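# Slide the door fully open without slamming it

## Task

Push or pull the sliding door until it is completely open and stays open by itself once the robot lets go. Nothing else in the room may end up moved. The door must never be banged open or closed, and the robot must not tip over or finish leaning.

## Robot and tools

ROBOT. A Hello Robot Stretch 4 with a single arm: an omni-wheel base, a lift riding up a mast, an arm that telescopes straight forward, a wrist with yaw, pitch and roll joints, and a two-finger gripper. It stands about 1.6 m tall, and no part of the base rim is more than 0.23 m from the base origin.

FRAMES. The base frame sits on the floor under the base centre: x ahead, y to the left, z up. hand_pose is reported in this frame and marks a point between the open fingertips; with all wrist joints at zero its axes line up with the base frame. Its printed value may be slightly wrong. The odometry frame is the base frame as it was when the scene began. base_odometry only integrates wheel rotation, so wheel slip shows up as travel; its heading grows to the left and spans -3.142 to 3.142.

execute_actions. Arguments: "actions", a list holding either one action or nothing (empty returns state and images only), and optional "cameras", a list from head_camera, head_left_camera, head_right_camera, wrist_camera or "all" (omitted or null gives every camera, [] gives none). An action contains "base", "joints" or both, plus optional "pace" and "contact_limits"; alternatively it contains only "end_of_arm". Motions in one action begin together but may finish at different moments.
- "base": exactly one key, each a relative move from where the base last reported itself, not a pose. translate_m: metres along x, forward positive, -2 to 2. strafe_m: metres sideways, left positive, -2 to 2. rotate_rad: radians of turn in place, counter-clockwise seen from above positive, -3.2 to 3.2.
- "joints": absolute targets keyed by joint name, one number each. lift_m 0 to 1.2 (tolerance 0.004); arm_m 0 to 0.55 (0.004); wrist_yaw_rad -1.134 to 4.276 (0.02; 0 points ahead, positive swings left, 3.14 is folded back, above 3.4 the arm may obstruct); wrist_pitch_rad -1.117 to 4.259 (0.05; 0 level, 1.57 pointing down); wrist_roll_rad -1.117 to 4.259 (0.02; 0 keeps both fingers level, positive turns clockwise viewed from behind); gripper_m -0.038 to 0.141 (0.004; fingertip gap, negative means the fingers press together). A joint target outside its range is clipped to the end and the result mentions it; any other bad value or unknown key rejects the call and nothing moves.
- "pace": "slow", "default" (when omitted), "fast" or "max". Base top speeds are 0.1, 0.3, 0.4, 0.6 m/s and 1, 2, 3, 4 rad/s in that order; with the lift above 0.2 these are reduced, down to 0.3 m/s and 1 rad/s at lift_m 1.2.
- "contact_limits": {"arm_m": value}, 0 (softest) to 0.75 (firmest), default 0.5; the arm stops once it pushes harder than this.
- "end_of_arm": "enable_torque" revives wrist or gripper motors that have cut out; they then hold their current position.
An action lasts at most 15 s. Any joint or the base you leave out may keep driving toward an earlier target without this showing in the status. If a result reports a stop, later motion, wait and finished_scene calls in the same reply are skipped. To unfold the wrist at the start, one action with lift_m 0.4 and wrist_yaw_rad 0 works.

wait: "seconds" 0 to 10; nothing new is commanded, and it returns the same state and pictures as an empty action list.

zoom_image: "camera" (one of the four names) and "region" [x0, y0, x1, y1] in pixels of that camera's most recent full image, origin top-left, no larger than 504 by 504.

finished_scene: "scene", the current scene's number. It ends the scene for good once the last command has been held, and reports success; the door must already be open and staying open.

RESULTS. base_status and joint_status give how each motion of the last accepted action ended: "done" (for the base this only means the wheels turned the commanded amount), "off_target" (resting short and possibly still pushing), "contact_stop_at_<key>" (blocked by something; that part goes slack and may sink or roll), "limit_stop_at_<name>" such as own_body or tilt (over 6 degrees of lean: lift, arm and wheels go slack until upright), "time_out", "torque_fault" (a wrist or gripper motor went limp; send enable_torque). on_its_own covers things not commanded in this call; "held at" there is the target, not the position. lidar_m: 12 distances in metres, 30-degree sectors starting straight ahead and going counter-clockwise (4th left, 7th behind, 10th right); "-" means nothing seen or closer than 0.25 m. wrist_depth_mm: a 7 by 7 grid of depths from the top left, 100 to 2000 mm. turned_by_wheels versus turned_by_imu differing by over about 0.1 rad suggests a collision or slip. base_tilt is in degrees, forward and right positive, with about 1.5 degrees of fixed error. motor_effort is percent of maximum, positive toward higher joint values, peak in brackets; for wheel_0, wheel_1, wheel_2 positive means turning right. The "pictures" line lists the cameras in image order. Camera calibration data (K, distortion, T_world_to_cam, pos_world) relate images to the base frame, with small errors that grow for the wrist camera at long reach.

CAMERAS. head_camera looks forward and down from the mast top (turn the base to aim it). head_left_camera and head_right_camera are fisheyes beside it, looking more steeply down and showing the base and arm. wrist_camera sits behind the fingers looking along them, tips near the bottom of its image.

CAUTIONS. Move the door gently and at low pace so it never bangs into either end; let it come to rest before releasing. Keep contact limits modest and the gripper low when pushing or pulling, since a steady hard push, a high gripper or a load over 1 kg at arm_m above 0.2 can tip the robot. Pressing the gripper into things with base or arm moves can trip a torque_fault. Avoid knocking anything else out of place. Squeezing below an object's width grips it, but neither gripper_m nor "done" confirms a hold; check gripper effort.

Each tool is called after ">>>" in YAML: its name, and indented under it one key for each argument.

## Session

>>> execute_actions:
  actions: []

Scene clock: 0.00 s.
base_odometry: x=+0.000 y=+0.000 heading=+0.000 (m, m, rad; odometry frame)
turned_by_wheels: +0.000 (rad since the last result)
turned_by_imu: +0.000 (rad since the last result)
base_tilt: forward=-0.1 right=+0.8 (deg)
lidar_m: 0.85 0.93 0.84 0.84 0.96 2.05 1.69 0.96 0.87 0.86 0.96 0.85
base_status: not commanded
joint_positions: lift_m=+0.242 arm_m=+0.003 wrist_yaw_rad=+3.232 wrist_pitch_rad=-0.014 wrist_roll_rad=+0.007 gripper_m=+0.057
joint_status: not commanded
motor_effort: lift_m=+19 arm_m=-1 wrist_yaw_rad=-2 wrist_pitch_rad=-8 wrist_roll_rad=-2 gripper_m=-2 wheel_0=+1 wheel_1=+0 wheel_2=+0 (%)
hand_pose: x=-0.1217 y=+0.0612 z=+0.4244 quat_wxyz=(-0.045, +0.007, +0.004, +0.999) (m; base frame)
wrist_depth_mm: - 138 246 - - - - / - 112 137 - - - - / - 109 136 - - - - / - 118 143 - - - - / 137 136 1808 - - - - / 218 1808 222 1808 217 1661 1618 / 214 1138 1060 161 1025 1078 1060
pictures: head_camera, head_left_camera, head_right_camera, wrist_camera
Images, in order (width x height): head_camera 420x560, head_left_camera 420x672, head_right_camera 420x672, wrist_camera 616x392.

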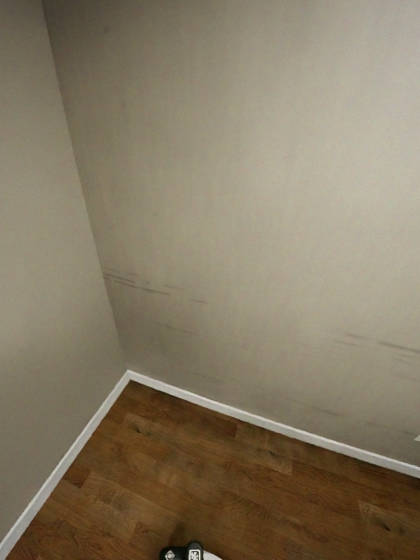

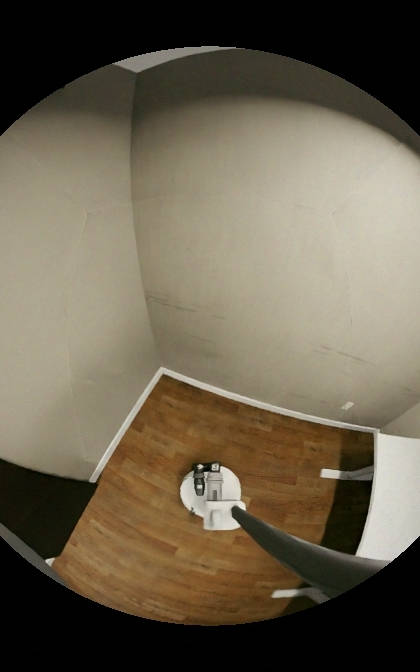

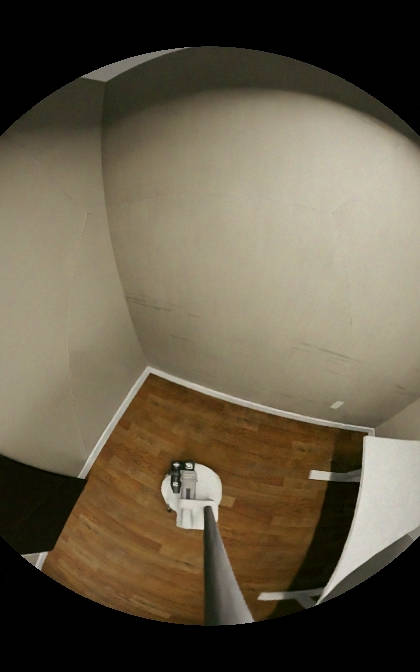

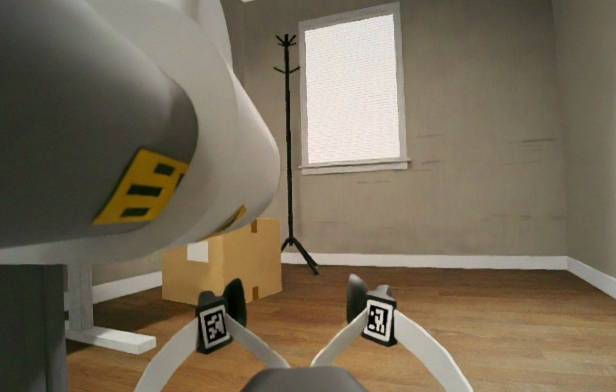

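>>> execute_actions:
  actions:
    - {"base":{"rotate_rad":1.8}}

Scene clock: 2.47 s.
base_odometry: x=+0.000 y=+0.000 heading=+1.800 (m, m, rad; odometry frame)
turned_by_wheels: +1.800 (rad since the last result)
turned_by_imu: +1.795 (rad since the last result)
base_tilt: forward=-0.1 right=+0.8 (deg)
lidar_m: 0.90 1.19 2.85 1.17 0.88 0.85 0.94 0.89 0.85 0.88 0.87 0.85
base_status: done
joint_positions: lift_m=+0.242 arm_m=+0.003 wrist_yaw_rad=+3.232 wrist_pitch_rad=-0.014 wrist_roll_rad=+0.007 gripper_m=+0.057
joint_status: not commanded
motor_effort: lift_m=+19(19) arm_m=-2(1) wrist_yaw_rad=+1(0) wrist_pitch_rad=-8(6) wrist_roll_rad=-1(2) gripper_m=-1(2) wheel_0=-3(8) wheel_1=-2(8) wheel_2=-2(7) (%)
hand_pose: x=-0.1217 y=+0.0612 z=+0.4244 quat_wxyz=(-0.045, +0.007, +0.004, +0.999) (m; base frame)
wrist_depth_mm: - 138 246 1863 1808 1576 1430 / - 111 138 1808 1808 1537 1366 / - 109 137 1708 1229 1118 1078 / - 118 142 1756 1756 1576 1397 / 137 136 1308 1756 1756 1576 1397 / 217 1025 221 1576 217 1499 1366 / 215 960 1060 161 1042 1078 1078
pictures: head_camera, head_left_camera, head_right_camera, wrist_camera
camera_calibration (this result's frames):
wrist_camera: T_world_to_cam=[[-0.0531696, 0.997645, -0.043336, -0.0564441], [-0.0518731, -0.0460981, -0.997589, 0.487726], [-0.997237, -0.0507935, 0.054202, 0.0849098], [0, 0, 0, 1]] pos_world=[0.106974, 0.0831073, 0.479502]
Images, in order (width x height): head_camera 420x560, head_left_camera 420x672, head_right_camera 420x672, wrist_camera 616x392.

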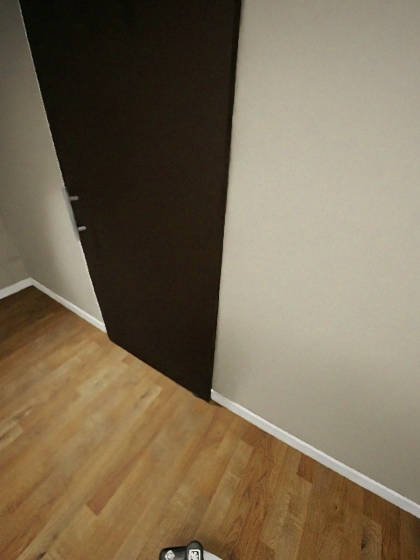

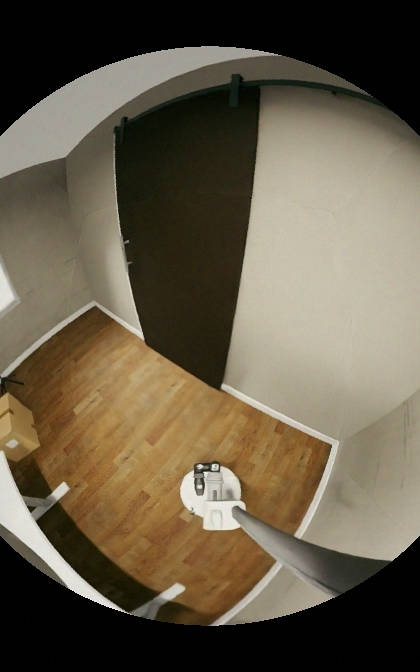

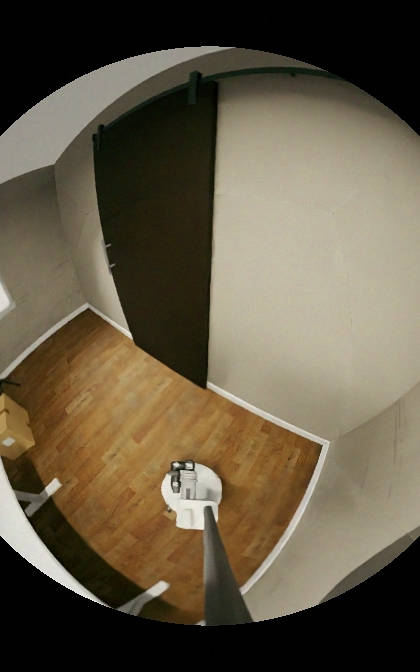

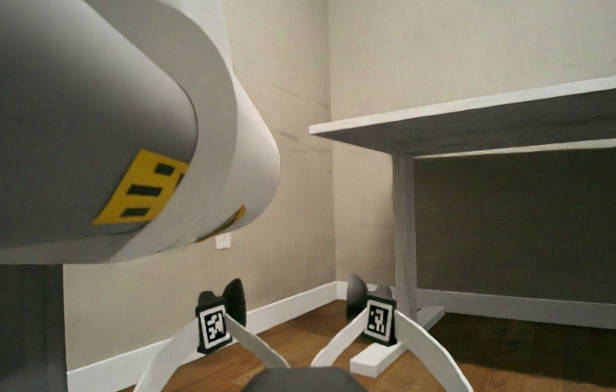

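>>> execute_actions:
  actions:
    - {"base":{"rotate_rad":-0.52},"joints":{"lift_m":0.8,"wrist_yaw_rad":0,"gripper_m":0.12}}
  cameras: []

>>> execute_actions:
  actions:
    - {"base":{"strafe_m":1.2}}

Scene clock: 7.77 s.
base_odometry: x=+0.000 y=+0.000 heading=+1.280 (m, m, rad; odometry frame)
turned_by_wheels: -0.520 (rad since the last result)
turned_by_imu: -0.520 (rad since the last result)
base_tilt: forward=-0.1 right=+0.8 (deg)
lidar_m: 0.83 0.88 1.20 2.84 1.16 0.89 0.85 0.93 0.86 0.84 0.91 0.87
base_status: done
joint_positions: lift_m=+0.800 arm_m=+0.003 wrist_yaw_rad=+0.001 wrist_pitch_rad=-0.014 wrist_roll_rad=+0.007 gripper_m=+0.120
joint_status: all done
motor_effort: lift_m=+23(24) arm_m=-1(1) wrist_yaw_rad=-2(8) wrist_pitch_rad=-6(7) wrist_roll_rad=-2(2) gripper_m=+0(4) wheel_0=+2(8) wheel_1=+1(4) wheel_2=+1(10) (%)
hand_pose: x=+0.4619 y=-0.0872 z=+0.9818 quat_wxyz=(+1.000, +0.004, -0.007, +0.000) (m; base frame)
wrist_depth_mm: 634 634 634 640 640 640 640 / 627 634 634 634 640 634 640 / 627 627 634 634 634 634 634 / 621 627 627 627 634 634 634 / 621 627 621 627 634 627 634 / 621 615 621 627 221 627 627 / 621 621 615 154 621 621 627
pictures: none
No camera images: the call's "cameras" was empty. Leave "cameras" out to get every camera's image.

Scene clock: 13.10 s.
base_odometry: x=-1.150 y=+0.344 heading=+1.280 (m, m, rad; odometry frame)
turned_by_wheels: +0.000 (rad since the last result)
turned_by_imu: -0.001 (rad since the last result)
base_tilt: forward=+0.0 right=+0.9 (deg)
lidar_m: 0.80 0.94 1.37 1.68 1.43 0.88 0.79 0.81 1.23 2.04 1.23 0.88
base_status: done
joint_positions: lift_m=+0.800 arm_m=+0.003 wrist_yaw_rad=+0.000 wrist_pitch_rad=-0.014 wrist_roll_rad=+0.007 gripper_m=+0.120
joint_status: not commanded
motor_effort: lift_m=+23(23) arm_m=-1(2) wrist_yaw_rad=-2(0) wrist_pitch_rad=-9(6) wrist_roll_rad=-2(2) gripper_m=+0(0) wheel_0=+1(10) wheel_1=+0(12) wheel_2=+0(3) (%)
hand_pose: x=+0.4619 y=-0.0873 z=+0.9818 quat_wxyz=(+1.000, +0.004, -0.007, +0.000) (m; base frame)
wrist_depth_mm: 691 634 647 640 640 647 640 / 683 634 640 640 640 640 647 / 691 634 634 640 640 640 647 / 683 627 634 640 634 640 640 / 683 627 634 634 634 640 640 / 683 627 634 634 221 634 634 / 676 627 627 154 634 634 634
pictures: head_camera, head_left_camera, head_right_camera, wrist_camera
camera_calibration (this result's frames):
wrist_camera: T_world_to_cam=[[-0.0362874, -0.998401, -0.043335, -0.0352158], [0.0557888, 0.0412721, -0.997589, 1.02514], [0.997783, -0.0386176, 0.054202, -0.291265], [0, 0, 0, 1]] pos_world=[0.23215, -0.0887172, 1.03693]
Images, in order (width x height): head_camera 420x560, head_left_camera 420x672, head_right_camera 420x672, wrist_camera 616x392.

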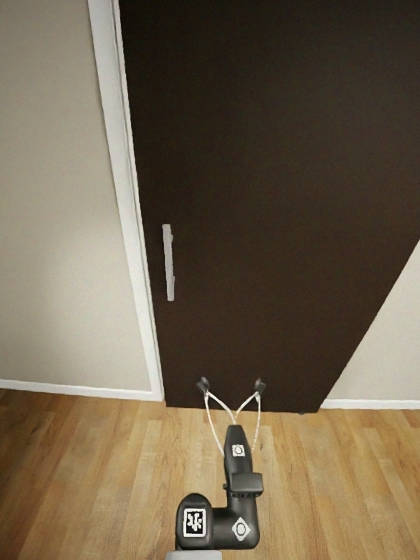

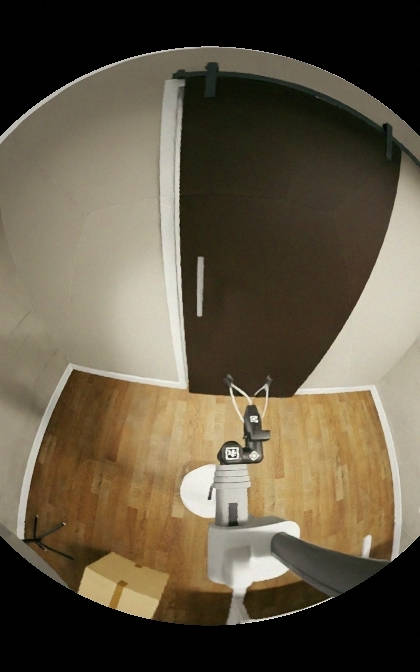

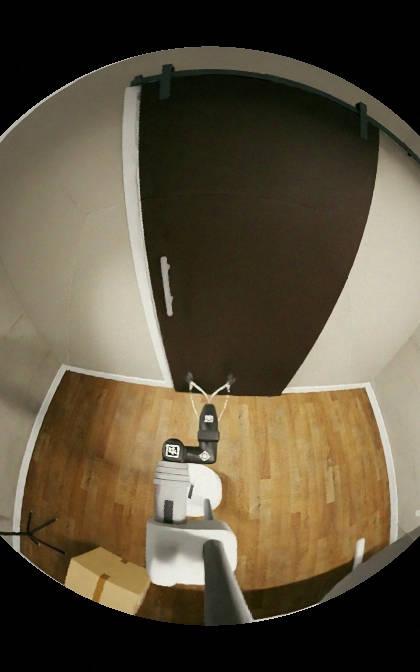

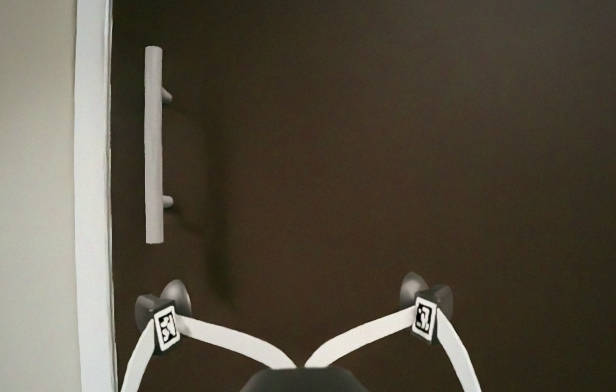

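>>> execute_actions:
  actions:
    - {"base":{"rotate_rad":0.05},"joints":{"lift_m":0.95}}
  cameras: []

>>> execute_actions:
  actions:
    - {"base":{"strafe_m":0.18}}
  cameras: []

>>> execute_actions:
  actions:
    - {"base":{"translate_m":0.22}}
  cameras: ["wrist_camera","head_camera"]

Scene clock: 16.27 s.
base_odometry: x=-1.150 y=+0.344 heading=+1.329 (m, m, rad; odometry frame)
turned_by_wheels: +0.050 (rad since the last result)
turned_by_imu: +0.049 (rad since the last result)
base_tilt: forward=-0.1 right=+0.9 (deg)
lidar_m: 0.80 0.98 1.46 1.67 0.99 0.87 0.79 0.82 1.31 2.03 1.12 0.87
base_status: done
joint_positions: lift_m=+0.950 arm_m=+0.003 wrist_yaw_rad=+0.000 wrist_pitch_rad=-0.014 wrist_roll_rad=+0.007 gripper_m=+0.120
joint_status: all done
motor_effort: lift_m=+23(24) arm_m=-1(2) wrist_yaw_rad=-1(1) wrist_pitch_rad=-7(7) wrist_roll_rad=-1(2) gripper_m=+1(1) wheel_0=-3(6) wheel_1=-2(4) wheel_2=-1(9) (%)
hand_pose: x=+0.4619 y=-0.0873 z=+1.1318 quat_wxyz=(+1.000, +0.004, -0.007, +0.000) (m; base frame)
wrist_depth_mm: 715 691 640 640 634 634 621 / 715 691 647 634 634 621 621 / 707 691 640 634 627 621 615 / 707 691 640 634 621 621 621 / 707 691 634 627 621 621 609 / 699 691 627 627 221 615 609 / 699 661 627 155 621 615 609
pictures: none
No camera images: the call's "cameras" was empty. Leave "cameras" out to get every camera's image.

Scene clock: 18.13 s.
base_odometry: x=-1.324 y=+0.387 heading=+1.330 (m, m, rad; odometry frame)
turned_by_wheels: +0.000 (rad since the last result)
turned_by_imu: +0.000 (rad since the last result)
base_tilt: forward=-0.1 right=+0.9 (deg)
lidar_m: 0.81 0.99 1.49 1.48 1.33 0.81 0.81 0.81 1.26 2.23 1.14 0.88
base_status: done
joint_positions: lift_m=+0.950 arm_m=+0.003 wrist_yaw_rad=+0.000 wrist_pitch_rad=-0.014 wrist_roll_rad=+0.007 gripper_m=+0.120
joint_status: not commanded
motor_effort: lift_m=+23(23) arm_m=-2(2) wrist_yaw_rad=-1(1) wrist_pitch_rad=-8(7) wrist_roll_rad=-2(2) gripper_m=+0(1) wheel_0=-1(10) wheel_1=+2(12) wheel_2=+0(0) (%)
hand_pose: x=+0.4619 y=-0.0873 z=+1.1318 quat_wxyz=(+1.000, +0.004, -0.007, +0.000) (m; base frame)
wrist_depth_mm: 732 732 715 661 654 647 640 / 732 723 707 647 647 640 634 / 732 723 707 654 647 640 627 / 723 723 699 647 647 634 634 / 732 723 699 647 640 634 634 / 715 715 647 640 221 634 627 / 715 715 691 155 640 634 627
pictures: none
No camera images: the call's "cameras" was empty. Leave "cameras" out to get every camera's image.

Scene clock: 20.30 s.
base_odometry: x=-1.272 y=+0.601 heading=+1.330 (m, m, rad; odometry frame)
turned_by_wheels: +0.000 (rad since the last result)
turned_by_imu: -0.001 (rad since the last result)
base_tilt: forward=-0.2 right=+0.8 (deg)
lidar_m: 0.60 0.77 1.15 1.50 1.43 1.01 1.02 1.02 1.65 2.05 0.85 0.66
base_status: done
joint_positions: lift_m=+0.950 arm_m=+0.003 wrist_yaw_rad=+0.000 wrist_pitch_rad=-0.014 wrist_roll_rad=+0.007 gripper_m=+0.120
joint_status: not commanded
motor_effort: lift_m=+23(23) arm_m=-1(1) wrist_yaw_rad=+1(1) wrist_pitch_rad=-6(6) wrist_roll_rad=-1(1) gripper_m=+1(0) wheel_0=+2(6) wheel_1=+3(11) wheel_2=+1(8) (%)
hand_pose: x=+0.4619 y=-0.0873 z=+1.1318 quat_wxyz=(+1.000, +0.004, -0.007, +0.000) (m; base frame)
wrist_depth_mm: 508 504 439 436 433 427 427 / 508 504 439 436 430 427 424 / 508 500 439 433 430 427 424 / 504 496 436 430 430 424 421 / 500 496 433 430 427 424 421 / 500 496 430 430 221 421 418 / 496 492 433 154 424 421 415
pictures: head_camera, wrist_camera
camera_calibration (this result's frames):
wrist_camera: T_world_to_cam=[[-0.0364004, -0.998397, -0.0433352, -0.028696], [0.0557936, 0.041266, -0.997589, 1.17477], [0.997779, -0.0387305, 0.0542021, -0.299394], [0, 0, 0, 1]] pos_world=[0.23214, -0.0887239, 1.18693]
Images, in order (width x height): head_camera 420x560, wrist_camera 616x392.

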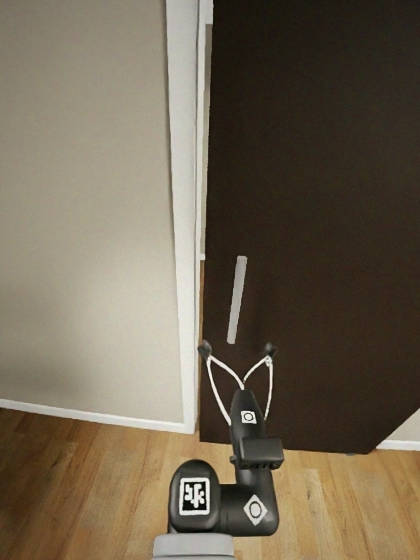

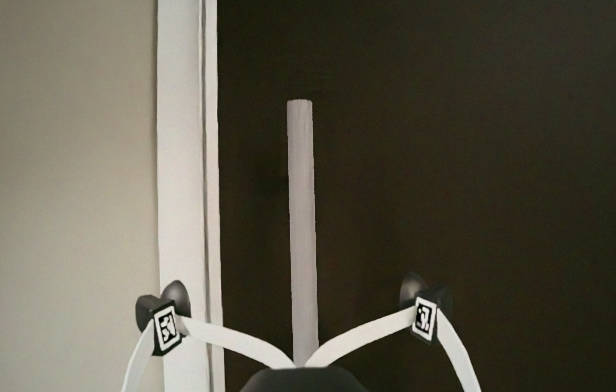

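>>> execute_actions:
  actions:
    - {"base":{"rotate_rad":-0.1}}
  cameras: []

>>> execute_actions:
  actions:
    - {"base":{"strafe_m":0.055},"joints":{"arm_m":0.1}}
  cameras: ["wrist_camera","head_camera"]

Scene clock: 22.00 s.
base_odometry: x=-1.272 y=+0.601 heading=+1.230 (m, m, rad; odometry frame)
turned_by_wheels: -0.099 (rad since the last result)
turned_by_imu: -0.100 (rad since the last result)
base_tilt: forward=+0.0 right=+0.7 (deg)
lidar_m: 0.58 0.75 1.02 1.49 1.43 1.03 1.03 1.08 1.46 2.24 0.92 0.69
base_status: done
joint_positions: lift_m=+0.950 arm_m=+0.003 wrist_yaw_rad=+0.000 wrist_pitch_rad=-0.014 wrist_roll_rad=+0.007 gripper_m=+0.120
joint_status: not commanded
motor_effort: lift_m=+23(23) arm_m=-1(2) wrist_yaw_rad=-1(1) wrist_pitch_rad=-8(8) wrist_roll_rad=-2(2) gripper_m=+1(0) wheel_0=+3(6) wheel_1=+2(8) wheel_2=+1(2) (%)
hand_pose: x=+0.4619 y=-0.0874 z=+1.1318 quat_wxyz=(+1.000, +0.004, -0.007, +0.000) (m; base frame)
wrist_depth_mm: 484 473 439 445 449 459 469 / 480 477 436 442 449 459 462 / 477 469 433 442 449 455 459 / 477 473 430 442 445 455 459 / 473 469 430 439 445 455 459 / 473 466 375 439 221 452 455 / 473 466 427 154 442 449 455
pictures: none
No camera images: the call's "cameras" was empty. Leave "cameras" out to get every camera's image.

Scene clock: 23.27 s.
base_odometry: x=-1.324 y=+0.619 heading=+1.230 (m, m, rad; odometry frame)
turned_by_wheels: +0.000 (rad since the last result)
turned_by_imu: +0.000 (rad since the last result)
base_tilt: forward=+0.0 right=+0.9 (deg)
lidar_m: 0.59 0.75 1.01 1.44 1.47 1.01 1.01 1.06 1.43 2.30 0.96 0.68
base_status: done
joint_positions: lift_m=+0.950 arm_m=+0.099 wrist_yaw_rad=+0.000 wrist_pitch_rad=-0.014 wrist_roll_rad=+0.007 gripper_m=+0.120
joint_status: all done
motor_effort: lift_m=+23(23) arm_m=+5(6) wrist_yaw_rad=-1(1) wrist_pitch_rad=-7(6) wrist_roll_rad=-2(2) gripper_m=+0(0) wheel_0=-2(9) wheel_1=+2(7) wheel_2=+0(1) (%)
hand_pose: x=+0.5585 y=-0.0874 z=+1.1318 quat_wxyz=(+1.000, +0.004, -0.007, +0.000) (m; base frame)
wrist_depth_mm: 389 382 343 347 351 359 364 / 387 379 340 345 351 357 362 / 384 379 340 342 349 357 359 / 384 377 338 342 347 353 359 / 382 375 338 340 347 353 357 / 382 373 336 340 220 351 357 / 379 373 334 154 345 351 355
pictures: head_camera, wrist_camera
camera_calibration (this result's frames):
wrist_camera: T_world_to_cam=[[-0.0365024, -0.998394, -0.0433354, -0.0251516], [0.0558033, 0.0412603, -0.997589, 1.16938], [0.997774, -0.0388327, 0.0542075, -0.395795], [0, 0, 0, 1]] pos_world=[0.328741, -0.0887299, 1.18693]
Images, in order (width x height): head_camera 420x560, wrist_camera 616x392.

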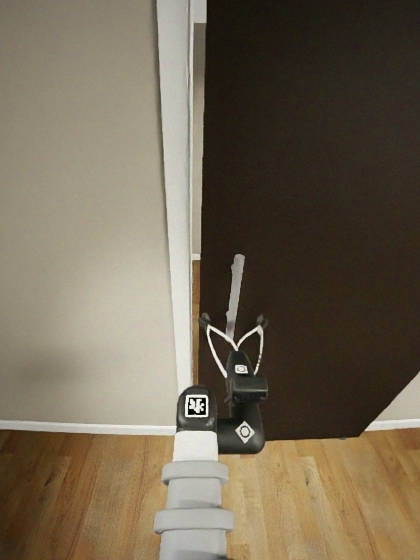

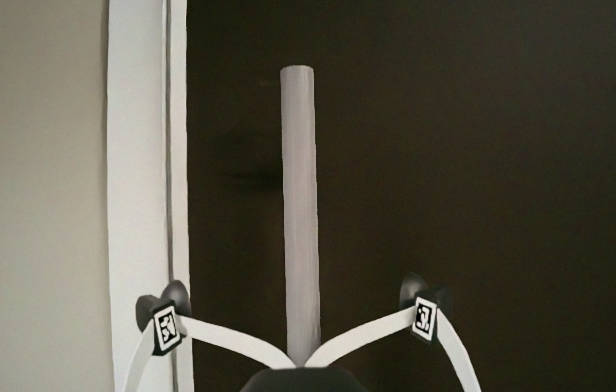

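>>> execute_actions:
  actions:
    - {"joints":{"arm_m":0.165},"contact_limits":{"arm_m":0.2}}
  cameras: []

>>> execute_actions:
  actions:
    - {"joints":{"gripper_m":0.015}}
  cameras: ["wrist_camera"]

>>> execute_actions:
  actions:
    - {"base":{"strafe_m":-0.3},"pace":"slow"}
  cameras: ["wrist_camera","head_right_camera"]

Scene clock: 25.30 s.
base_odometry: x=-1.324 y=+0.619 heading=+1.230 (m, m, rad; odometry frame)
turned_by_wheels: +0.000 (rad since the last result)
turned_by_imu: -0.001 (rad since the last result)
base_tilt: forward=-0.1 right=+0.9 (deg)
lidar_m: 0.57 0.75 1.01 1.43 1.46 1.03 1.02 1.07 1.42 2.30 0.92 0.68
base_status: not commanded
joint_positions: lift_m=+0.950 arm_m=+0.164 wrist_yaw_rad=+0.000 wrist_pitch_rad=-0.014 wrist_roll_rad=+0.007 gripper_m=+0.120
joint_status: all done
motor_effort: lift_m=+23(23) arm_m=+5(6) wrist_yaw_rad=-1(0) wrist_pitch_rad=-6(6) wrist_roll_rad=-2(1) gripper_m=+0(1) wheel_0=-2(2) wheel_1=+1(2) wheel_2=+0(0) (%)
contact_limits: arm_m 0.2
hand_pose: x=+0.6235 y=-0.0874 z=+1.1318 quat_wxyz=(+1.000, +0.004, -0.007, +0.000) (m; base frame)
wrist_depth_mm: 324 315 277 281 286 290 296 / 322 314 276 216 285 289 293 / 322 314 274 218 285 289 291 / 320 314 274 277 283 287 290 / 319 310 273 276 281 286 290 / 317 309 272 276 220 285 289 / 319 307 271 154 279 285 287
pictures: none
No camera images: the call's "cameras" was empty. Leave "cameras" out to get every camera's image.

Scene clock: 27.20 s.
base_odometry: x=-1.324 y=+0.619 heading=+1.230 (m, m, rad; odometry frame)
turned_by_wheels: +0.000 (rad since the last result)
turned_by_imu: -0.001 (rad since the last result)
base_tilt: forward=+0.0 right=+0.8 (deg)
lidar_m: 0.58 0.75 1.00 1.43 1.48 1.04 1.03 1.09 1.47 2.30 0.92 0.67
base_status: not commanded
joint_positions: lift_m=+0.950 arm_m=+0.164 wrist_yaw_rad=-0.005 wrist_pitch_rad=-0.014 wrist_roll_rad=+0.007 gripper_m=+0.015
joint_status: all done
motor_effort: lift_m=+23(23) arm_m=+4(5) wrist_yaw_rad=+13(14) wrist_pitch_rad=-6(6) wrist_roll_rad=-1(2) gripper_m=-9(9) wheel_0=-2(2) wheel_1=+1(2) wheel_2=+0(0) (%)
hand_pose: x=+0.6233 y=-0.0889 z=+1.1318 quat_wxyz=(+1.000, +0.004, -0.007, -0.002) (m; base frame)
wrist_depth_mm: 320 314 276 279 285 291 296 / 320 314 274 277 283 289 296 / 319 310 273 276 283 289 293 / 317 310 272 274 282 287 291 / 317 310 272 215 281 286 290 / 317 309 268 209 279 285 289 / 315 307 230 178 277 285 289
pictures: wrist_camera
camera_calibration (this result's frames):
wrist_camera: T_world_to_cam=[[-0.0417062, -0.99819, -0.0433361, -0.0210261], [0.0560175, 0.0409695, -0.997589, 1.16567], [0.997558, -0.0440333, 0.0542074, -0.460785], [0, 0, 0, 1]] pos_world=[0.393485, -0.0890348, 1.18693]
Images, in order (width x height): wrist_camera 616x392.

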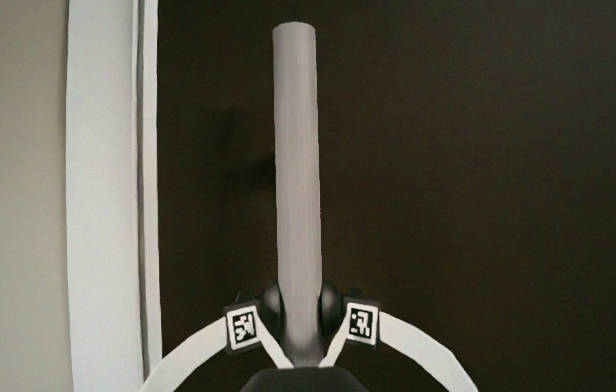

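Scene clock: 31.37 s.
base_odometry: x=-1.041 y=+0.519 heading=+1.231 (m, m, rad; odometry frame)
turned_by_wheels: +0.001 (rad since the last result)
turned_by_imu: +0.005 (rad since the last result)
base_tilt: forward=-0.1 right=+0.8 (deg)
lidar_m: 0.59 0.78 1.03 1.74 1.63 1.07 0.97 1.03 1.46 1.98 0.96 0.66
base_status: done
joint_positions: lift_m=+0.950 arm_m=+0.165 wrist_yaw_rad=+0.011 wrist_pitch_rad=-0.014 wrist_roll_rad=+0.007 gripper_m=+0.015
joint_status: not commanded
on_its_own: wrist_yaw_rad is at rest, and its effort (-33) is outside its rest range (-13 to +13)
motor_effort: lift_m=+23(23) arm_m=+2(4) wrist_yaw_rad=-33(80) wrist_pitch_rad=-7(7) wrist_roll_rad=-2(1) gripper_m=-9(15) wheel_0=+11(23) wheel_1=+0(11) wheel_2=+2(13) (%)
hand_pose: x=+0.6249 y=-0.0843 z=+1.1318 quat_wxyz=(+1.000, +0.004, -0.007, +0.005) (m; base frame)
wrist_depth_mm: - - 273 276 278 281 283 / - - 272 274 277 279 283 / - - 271 273 276 279 282 / - - 271 273 276 278 281 / - - 270 272 276 277 279 / - - 208 203 273 277 278 / - - 267 200 271 276 277
pictures: head_right_camera, wrist_camera
camera_calibration (this result's frames):
wrist_camera: T_world_to_cam=[[-0.0259284, -0.998724, -0.043337, -0.0263059], [0.0554324, 0.0418485, -0.997585, 1.16584], [0.998126, -0.0282681, 0.0542766, -0.461378], [0, 0, 0, 1]] pos_world=[0.395206, -0.0881034, 1.18693]
Images, in order (width x height): head_right_camera 420x672, wrist_camera 616x392.

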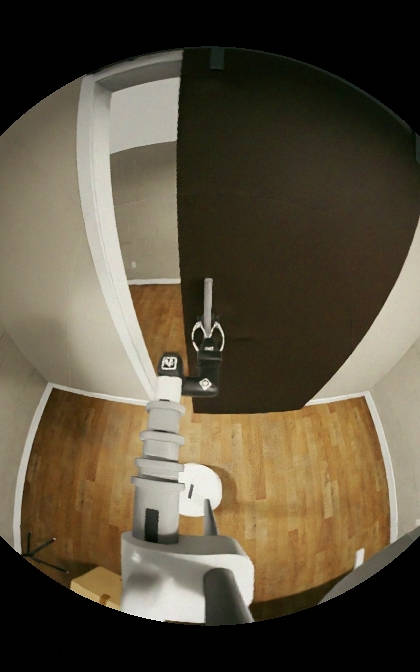

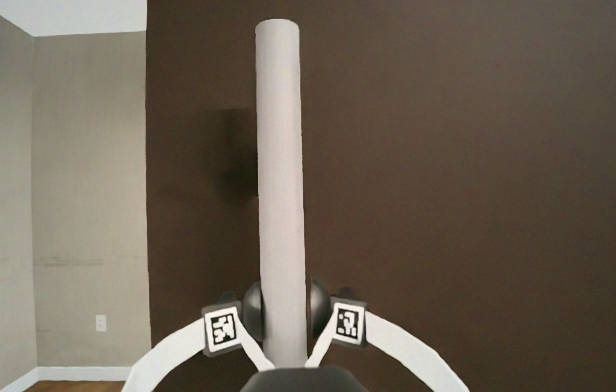

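>>> execute_actions:
  actions:
    - {"base":{"strafe_m":-0.5},"pace":"slow"}
  cameras: ["wrist_camera","head_right_camera"]

Scene clock: 38.30 s.
base_odometry: x=-0.569 y=+0.353 heading=+1.232 (m, m, rad; odometry frame)
turned_by_wheels: +0.001 (rad since the last result)
turned_by_imu: +0.007 (rad since the last result)
base_tilt: forward=+0.1 right=+0.8 (deg)
lidar_m: 0.58 1.15 1.08 2.22 1.43 1.03 0.99 1.03 1.50 1.49 0.90 0.66
base_status: done
joint_positions: lift_m=+0.950 arm_m=+0.165 wrist_yaw_rad=+0.004 wrist_pitch_rad=-0.014 wrist_roll_rad=+0.007 gripper_m=+0.015
joint_status: not commanded
motor_effort: lift_m=+23(23) arm_m=+2(2) wrist_yaw_rad=-12(57) wrist_pitch_rad=-7(7) wrist_roll_rad=-2(2) gripper_m=-7(13) wheel_0=+5(19) wheel_1=-1(5) wheel_2=+3(9) (%)
hand_pose: x=+0.6244 y=-0.0861 z=+1.1318 quat_wxyz=(+1.000, +0.004, -0.007, +0.002) (m; base frame)
wrist_depth_mm: - - 267 270 272 274 277 / - - 266 268 271 273 277 / - - 265 207 270 272 276 / - - 264 204 268 272 274 / - - 263 202 268 271 273 / - - 260 200 267 271 272 / - - 260 195 265 270 272
pictures: head_right_camera, wrist_camera
camera_calibration (this result's frames):
wrist_camera: T_world_to_cam=[[-0.032262, -0.998539, -0.043338, -0.0241793], [0.0557089, 0.0414967, -0.997584, 1.16575], [0.997926, -0.0345983, 0.0542888, -0.461331], [0, 0, 0, 1]] pos_world=[0.394651, -0.08848, 1.18693]
Images, in order (width x height): head_right_camera 420x672, wrist_camera 616x392.

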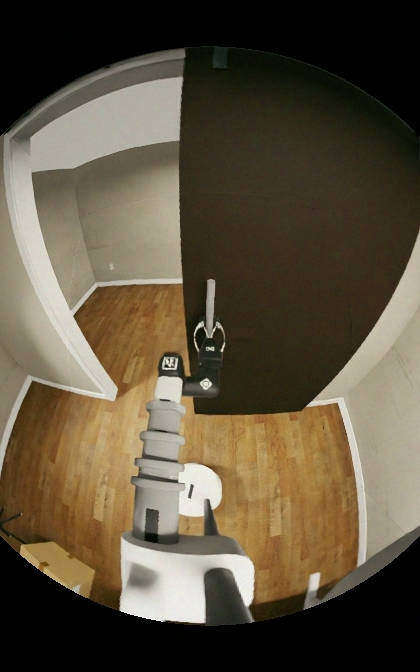

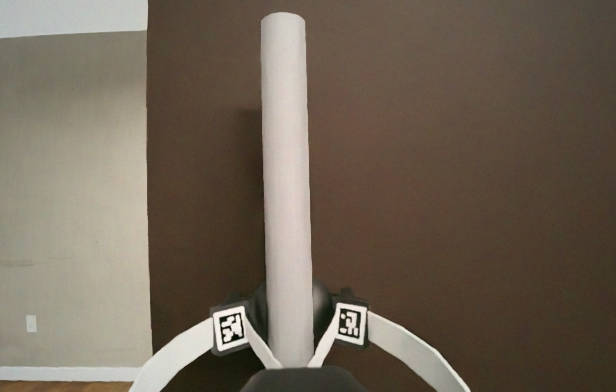

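>>> execute_actions:
  actions:
    - {"base":{"strafe_m":-0.07},"joints":{"arm_m":0.158},"pace":"slow"}
  cameras: ["wrist_camera"]

>>> execute_actions:
  actions:
    - {"base":{"strafe_m":-0.04},"pace":"slow"}
  cameras: ["wrist_camera"]

Scene clock: 40.87 s.
base_odometry: x=-0.503 y=+0.330 heading=+1.231 (m, m, rad; odometry frame)
turned_by_wheels: +0.000 (rad since the last result)
turned_by_imu: +0.000 (rad since the last result)
base_tilt: forward=+0.0 right=+0.8 (deg)
lidar_m: 0.59 3.10 1.14 2.30 1.45 1.02 0.97 1.04 1.47 1.42 0.91 0.67
base_status: done
joint_positions: lift_m=+0.950 arm_m=+0.159 wrist_yaw_rad=-0.004 wrist_pitch_rad=-0.014 wrist_roll_rad=+0.007 gripper_m=+0.015
joint_status: all done
motor_effort: lift_m=+23(23) arm_m=-5(7) wrist_yaw_rad=+11(74) wrist_pitch_rad=-7(8) wrist_roll_rad=-2(1) gripper_m=-7(15) wheel_0=-1(18) wheel_1=-5(5) wheel_2=+1(16) (%)
hand_pose: x=+0.6180 y=-0.0885 z=+1.1318 quat_wxyz=(+1.000, +0.004, -0.007, -0.002) (m; base frame)
wrist_depth_mm: - - 270 272 276 281 283 / - - 268 270 276 279 283 / - - 267 270 274 278 282 / - - 267 267 273 277 279 / - - 265 210 273 276 278 / - - 263 202 271 274 278 / - - 190 196 268 274 277
pictures: wrist_camera
camera_calibration (this result's frames):
wrist_camera: T_world_to_cam=[[-0.0402939, -0.998248, -0.0433286, -0.021726], [0.0557629, 0.0410496, -0.9976, 1.16607], [0.997631, -0.0426133, 0.0540112, -0.455193], [0, 0, 0, 1]] pos_world=[0.388215, -0.0889518, 1.18691]
Images, in order (width x height): wrist_camera 616x392.

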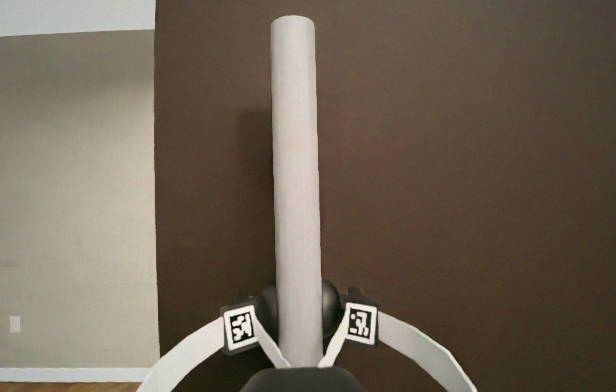

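Scene clock: 42.53 s.
base_odometry: x=-0.466 y=+0.317 heading=+1.232 (m, m, rad; odometry frame)
turned_by_wheels: +0.001 (rad since the last result)
turned_by_imu: +0.001 (rad since the last result)
base_tilt: forward=+0.0 right=+0.9 (deg)
lidar_m: 0.58 3.05 1.17 2.35 1.45 1.02 0.98 1.07 1.44 1.39 0.92 0.66
base_status: done
joint_positions: lift_m=+0.950 arm_m=+0.159 wrist_yaw_rad=+0.004 wrist_pitch_rad=-0.014 wrist_roll_rad=+0.007 gripper_m=+0.015
joint_status: not commanded
motor_effort: lift_m=+23(23) arm_m=-5(5) wrist_yaw_rad=-12(59) wrist_pitch_rad=-6(8) wrist_roll_rad=-1(2) gripper_m=-7(12) wheel_0=+7(14) wheel_1=-2(9) wheel_2=+4(7) (%)
hand_pose: x=+0.6186 y=-0.0862 z=+1.1318 quat_wxyz=(+1.000, +0.004, -0.007, +0.002) (m; base frame)
wrist_depth_mm: - - 270 272 273 276 278 / - - 267 208 273 276 278 / - - 266 206 272 274 278 / - - 266 203 271 272 276 / - - 265 204 270 273 274 / - - 263 201 268 272 273 / - - 225 196 267 271 273
pictures: wrist_camera
camera_calibration (this result's frames):
wrist_camera: T_world_to_cam=[[-0.0323839, -0.998536, -0.0433292, -0.024336], [0.0554695, 0.0414895, -0.997598, 1.16617], [0.997935, -0.0347096, 0.0540447, -0.455273], [0, 0, 0, 1]] pos_world=[0.388858, -0.0884865, 1.18692]
Images, in order (width x height): wrist_camera 616x392.

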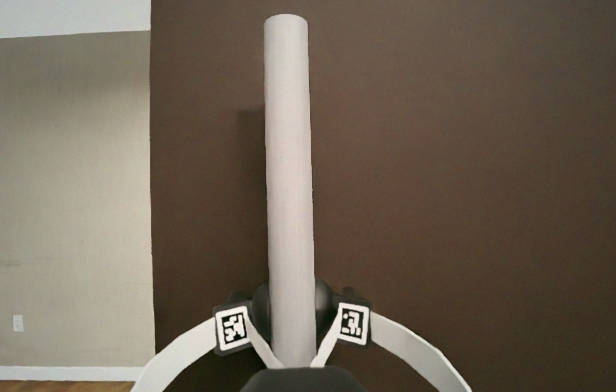

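>>> execute_actions:
  actions:
    - {"base":{"strafe_m":-0.035},"pace":"slow"}
  cameras: ["wrist_camera"]

Scene clock: 44.43 s.
base_odometry: x=-0.433 y=+0.306 heading=+1.235 (m, m, rad; odometry frame)
turned_by_wheels: +0.002 (rad since the last result)
turned_by_imu: +0.003 (rad since the last result)
base_tilt: forward=+0.1 right=+0.7 (deg)
lidar_m: 0.58 3.09 1.17 2.37 1.46 1.04 0.99 1.07 1.38 1.33 0.89 0.65
base_status: done
joint_positions: lift_m=+0.950 arm_m=+0.159 wrist_yaw_rad=+0.027 wrist_pitch_rad=-0.014 wrist_roll_rad=+0.007 gripper_m=+0.015
joint_status: not commanded
on_its_own: wrist_yaw_rad is at rest, and its effort (-76) is outside its rest range (-13 to +13)
motor_effort: lift_m=+23(23) arm_m=-5(4) wrist_yaw_rad=-76(78) wrist_pitch_rad=-9(7) wrist_roll_rad=-1(2) gripper_m=-15(15) wheel_0=+19(19) wheel_1=+0(7) wheel_2=+13(7) (%)
hand_pose: x=+0.6205 y=-0.0797 z=+1.1318 quat_wxyz=(+1.000, +0.004, -0.007, +0.013) (m; base frame)
wrist_depth_mm: - - 266 266 266 266 266 / - - 264 265 265 264 265 / - - 264 264 264 264 264 / - - 263 263 262 264 263 / - - 262 262 262 263 262 / - - 199 201 260 262 262 / - 213 198 193 260 260 262
pictures: wrist_camera
camera_calibration (this result's frames):
wrist_camera: T_world_to_cam=[[-0.0100892, -0.99901, -0.0433264, -0.0316912], [0.0545031, 0.0427148, -0.9976, 1.16649], [0.998463, -0.0124264, 0.0540182, -0.455419], [0, 0, 0, 1]] pos_world=[0.390822, -0.0871453, 1.18691]
Images, in order (width x height): wrist_camera 616x392.

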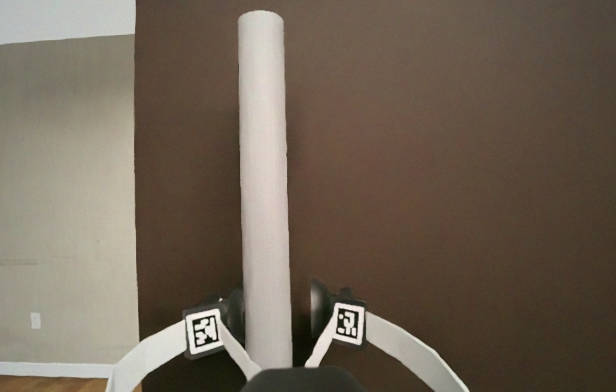

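End stop reached.

>>> execute_actions:
  actions:
    - {"joints":{"gripper_m":0.12}}
  cameras: []

>>> execute_actions:
  actions:
    - {"joints":{"arm_m":0.03}}
  cameras: ["wrist_camera"]

>>> finished_scene:
  scene: 1

Scene clock: 47.40 s.
base_odometry: x=-0.433 y=+0.306 heading=+1.233 (m, m, rad; odometry frame)
turned_by_wheels: -0.002 (rad since the last result)
turned_by_imu: -0.003 (rad since the last result)
base_tilt: forward=+0.0 right=+0.9 (deg)
lidar_m: 0.58 3.07 1.20 2.38 1.45 1.04 0.98 1.06 1.41 1.34 0.90 0.67
base_status: not commanded
joint_positions: lift_m=+0.950 arm_m=+0.159 wrist_yaw_rad=+0.001 wrist_pitch_rad=-0.014 wrist_roll_rad=+0.007 gripper_m=+0.120
joint_status: all done
motor_effort: lift_m=+23(23) arm_m=-3(4) wrist_yaw_rad=-1(76) wrist_pitch_rad=-7(6) wrist_roll_rad=-2(1) gripper_m=+1(16) wheel_0=+6(19) wheel_1=+0(0) wheel_2=+2(12) (%)
hand_pose: x=+0.6180 y=-0.0872 z=+1.1318 quat_wxyz=(+1.000, +0.004, -0.007, +0.000) (m; base frame)
wrist_depth_mm: - 266 267 272 274 279 281 / - 266 205 272 273 277 279 / - 265 205 271 273 277 279 / - 264 265 270 272 276 278 / - 264 264 268 272 274 277 / - 262 200 267 221 273 276 / - 262 198 155 270 272 276
pictures: none
No camera images: the call's "cameras" was empty. Leave "cameras" out to get every camera's image.

Scene clock: 48.80 s.
base_odometry: x=-0.433 y=+0.306 heading=+1.233 (m, m, rad; odometry frame)
turned_by_wheels: +0.000 (rad since the last result)
turned_by_imu: +0.000 (rad since the last result)
base_tilt: forward=-0.1 right=+0.8 (deg)
lidar_m: 0.58 3.06 1.19 2.37 1.46 1.03 0.97 1.05 1.41 1.35 0.91 0.67
base_status: not commanded
joint_positions: lift_m=+0.950 arm_m=+0.031 wrist_yaw_rad=+0.000 wrist_pitch_rad=-0.014 wrist_roll_rad=+0.007 gripper_m=+0.120
joint_status: all done
motor_effort: lift_m=+23(23) arm_m=-5(6) wrist_yaw_rad=+0(3) wrist_pitch_rad=-7(7) wrist_roll_rad=-1(2) gripper_m=+0(0) wheel_0=+5(5) wheel_1=+0(0) wheel_2=+2(2) (%)
hand_pose: x=+0.4903 y=-0.0874 z=+1.1318 quat_wxyz=(+1.000, +0.004, -0.007, +0.000) (m; base frame)
wrist_depth_mm: - - 399 402 407 410 413 / - - 397 402 404 410 415 / - - 392 399 404 410 413 / - - 392 397 399 407 410 / - - 392 397 399 404 407 / - - 324 394 221 402 407 / - - 389 154 397 402 407
pictures: wrist_camera
camera_calibration (this result's frames):
wrist_camera: T_world_to_cam=[[-0.0365614, -0.998392, -0.0433301, -0.0276366], [0.0556513, 0.0412576, -0.997597, 1.17323], [0.997781, -0.0388849, 0.0540534, -0.327537], [0, 0, 0, 1]] pos_world=[0.260508, -0.088733, 1.18692]
Images, in order (width x height): wrist_camera 616x392.

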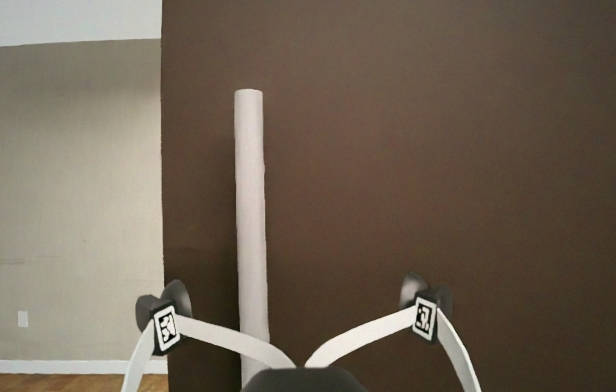

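The scene is finished: the task was done.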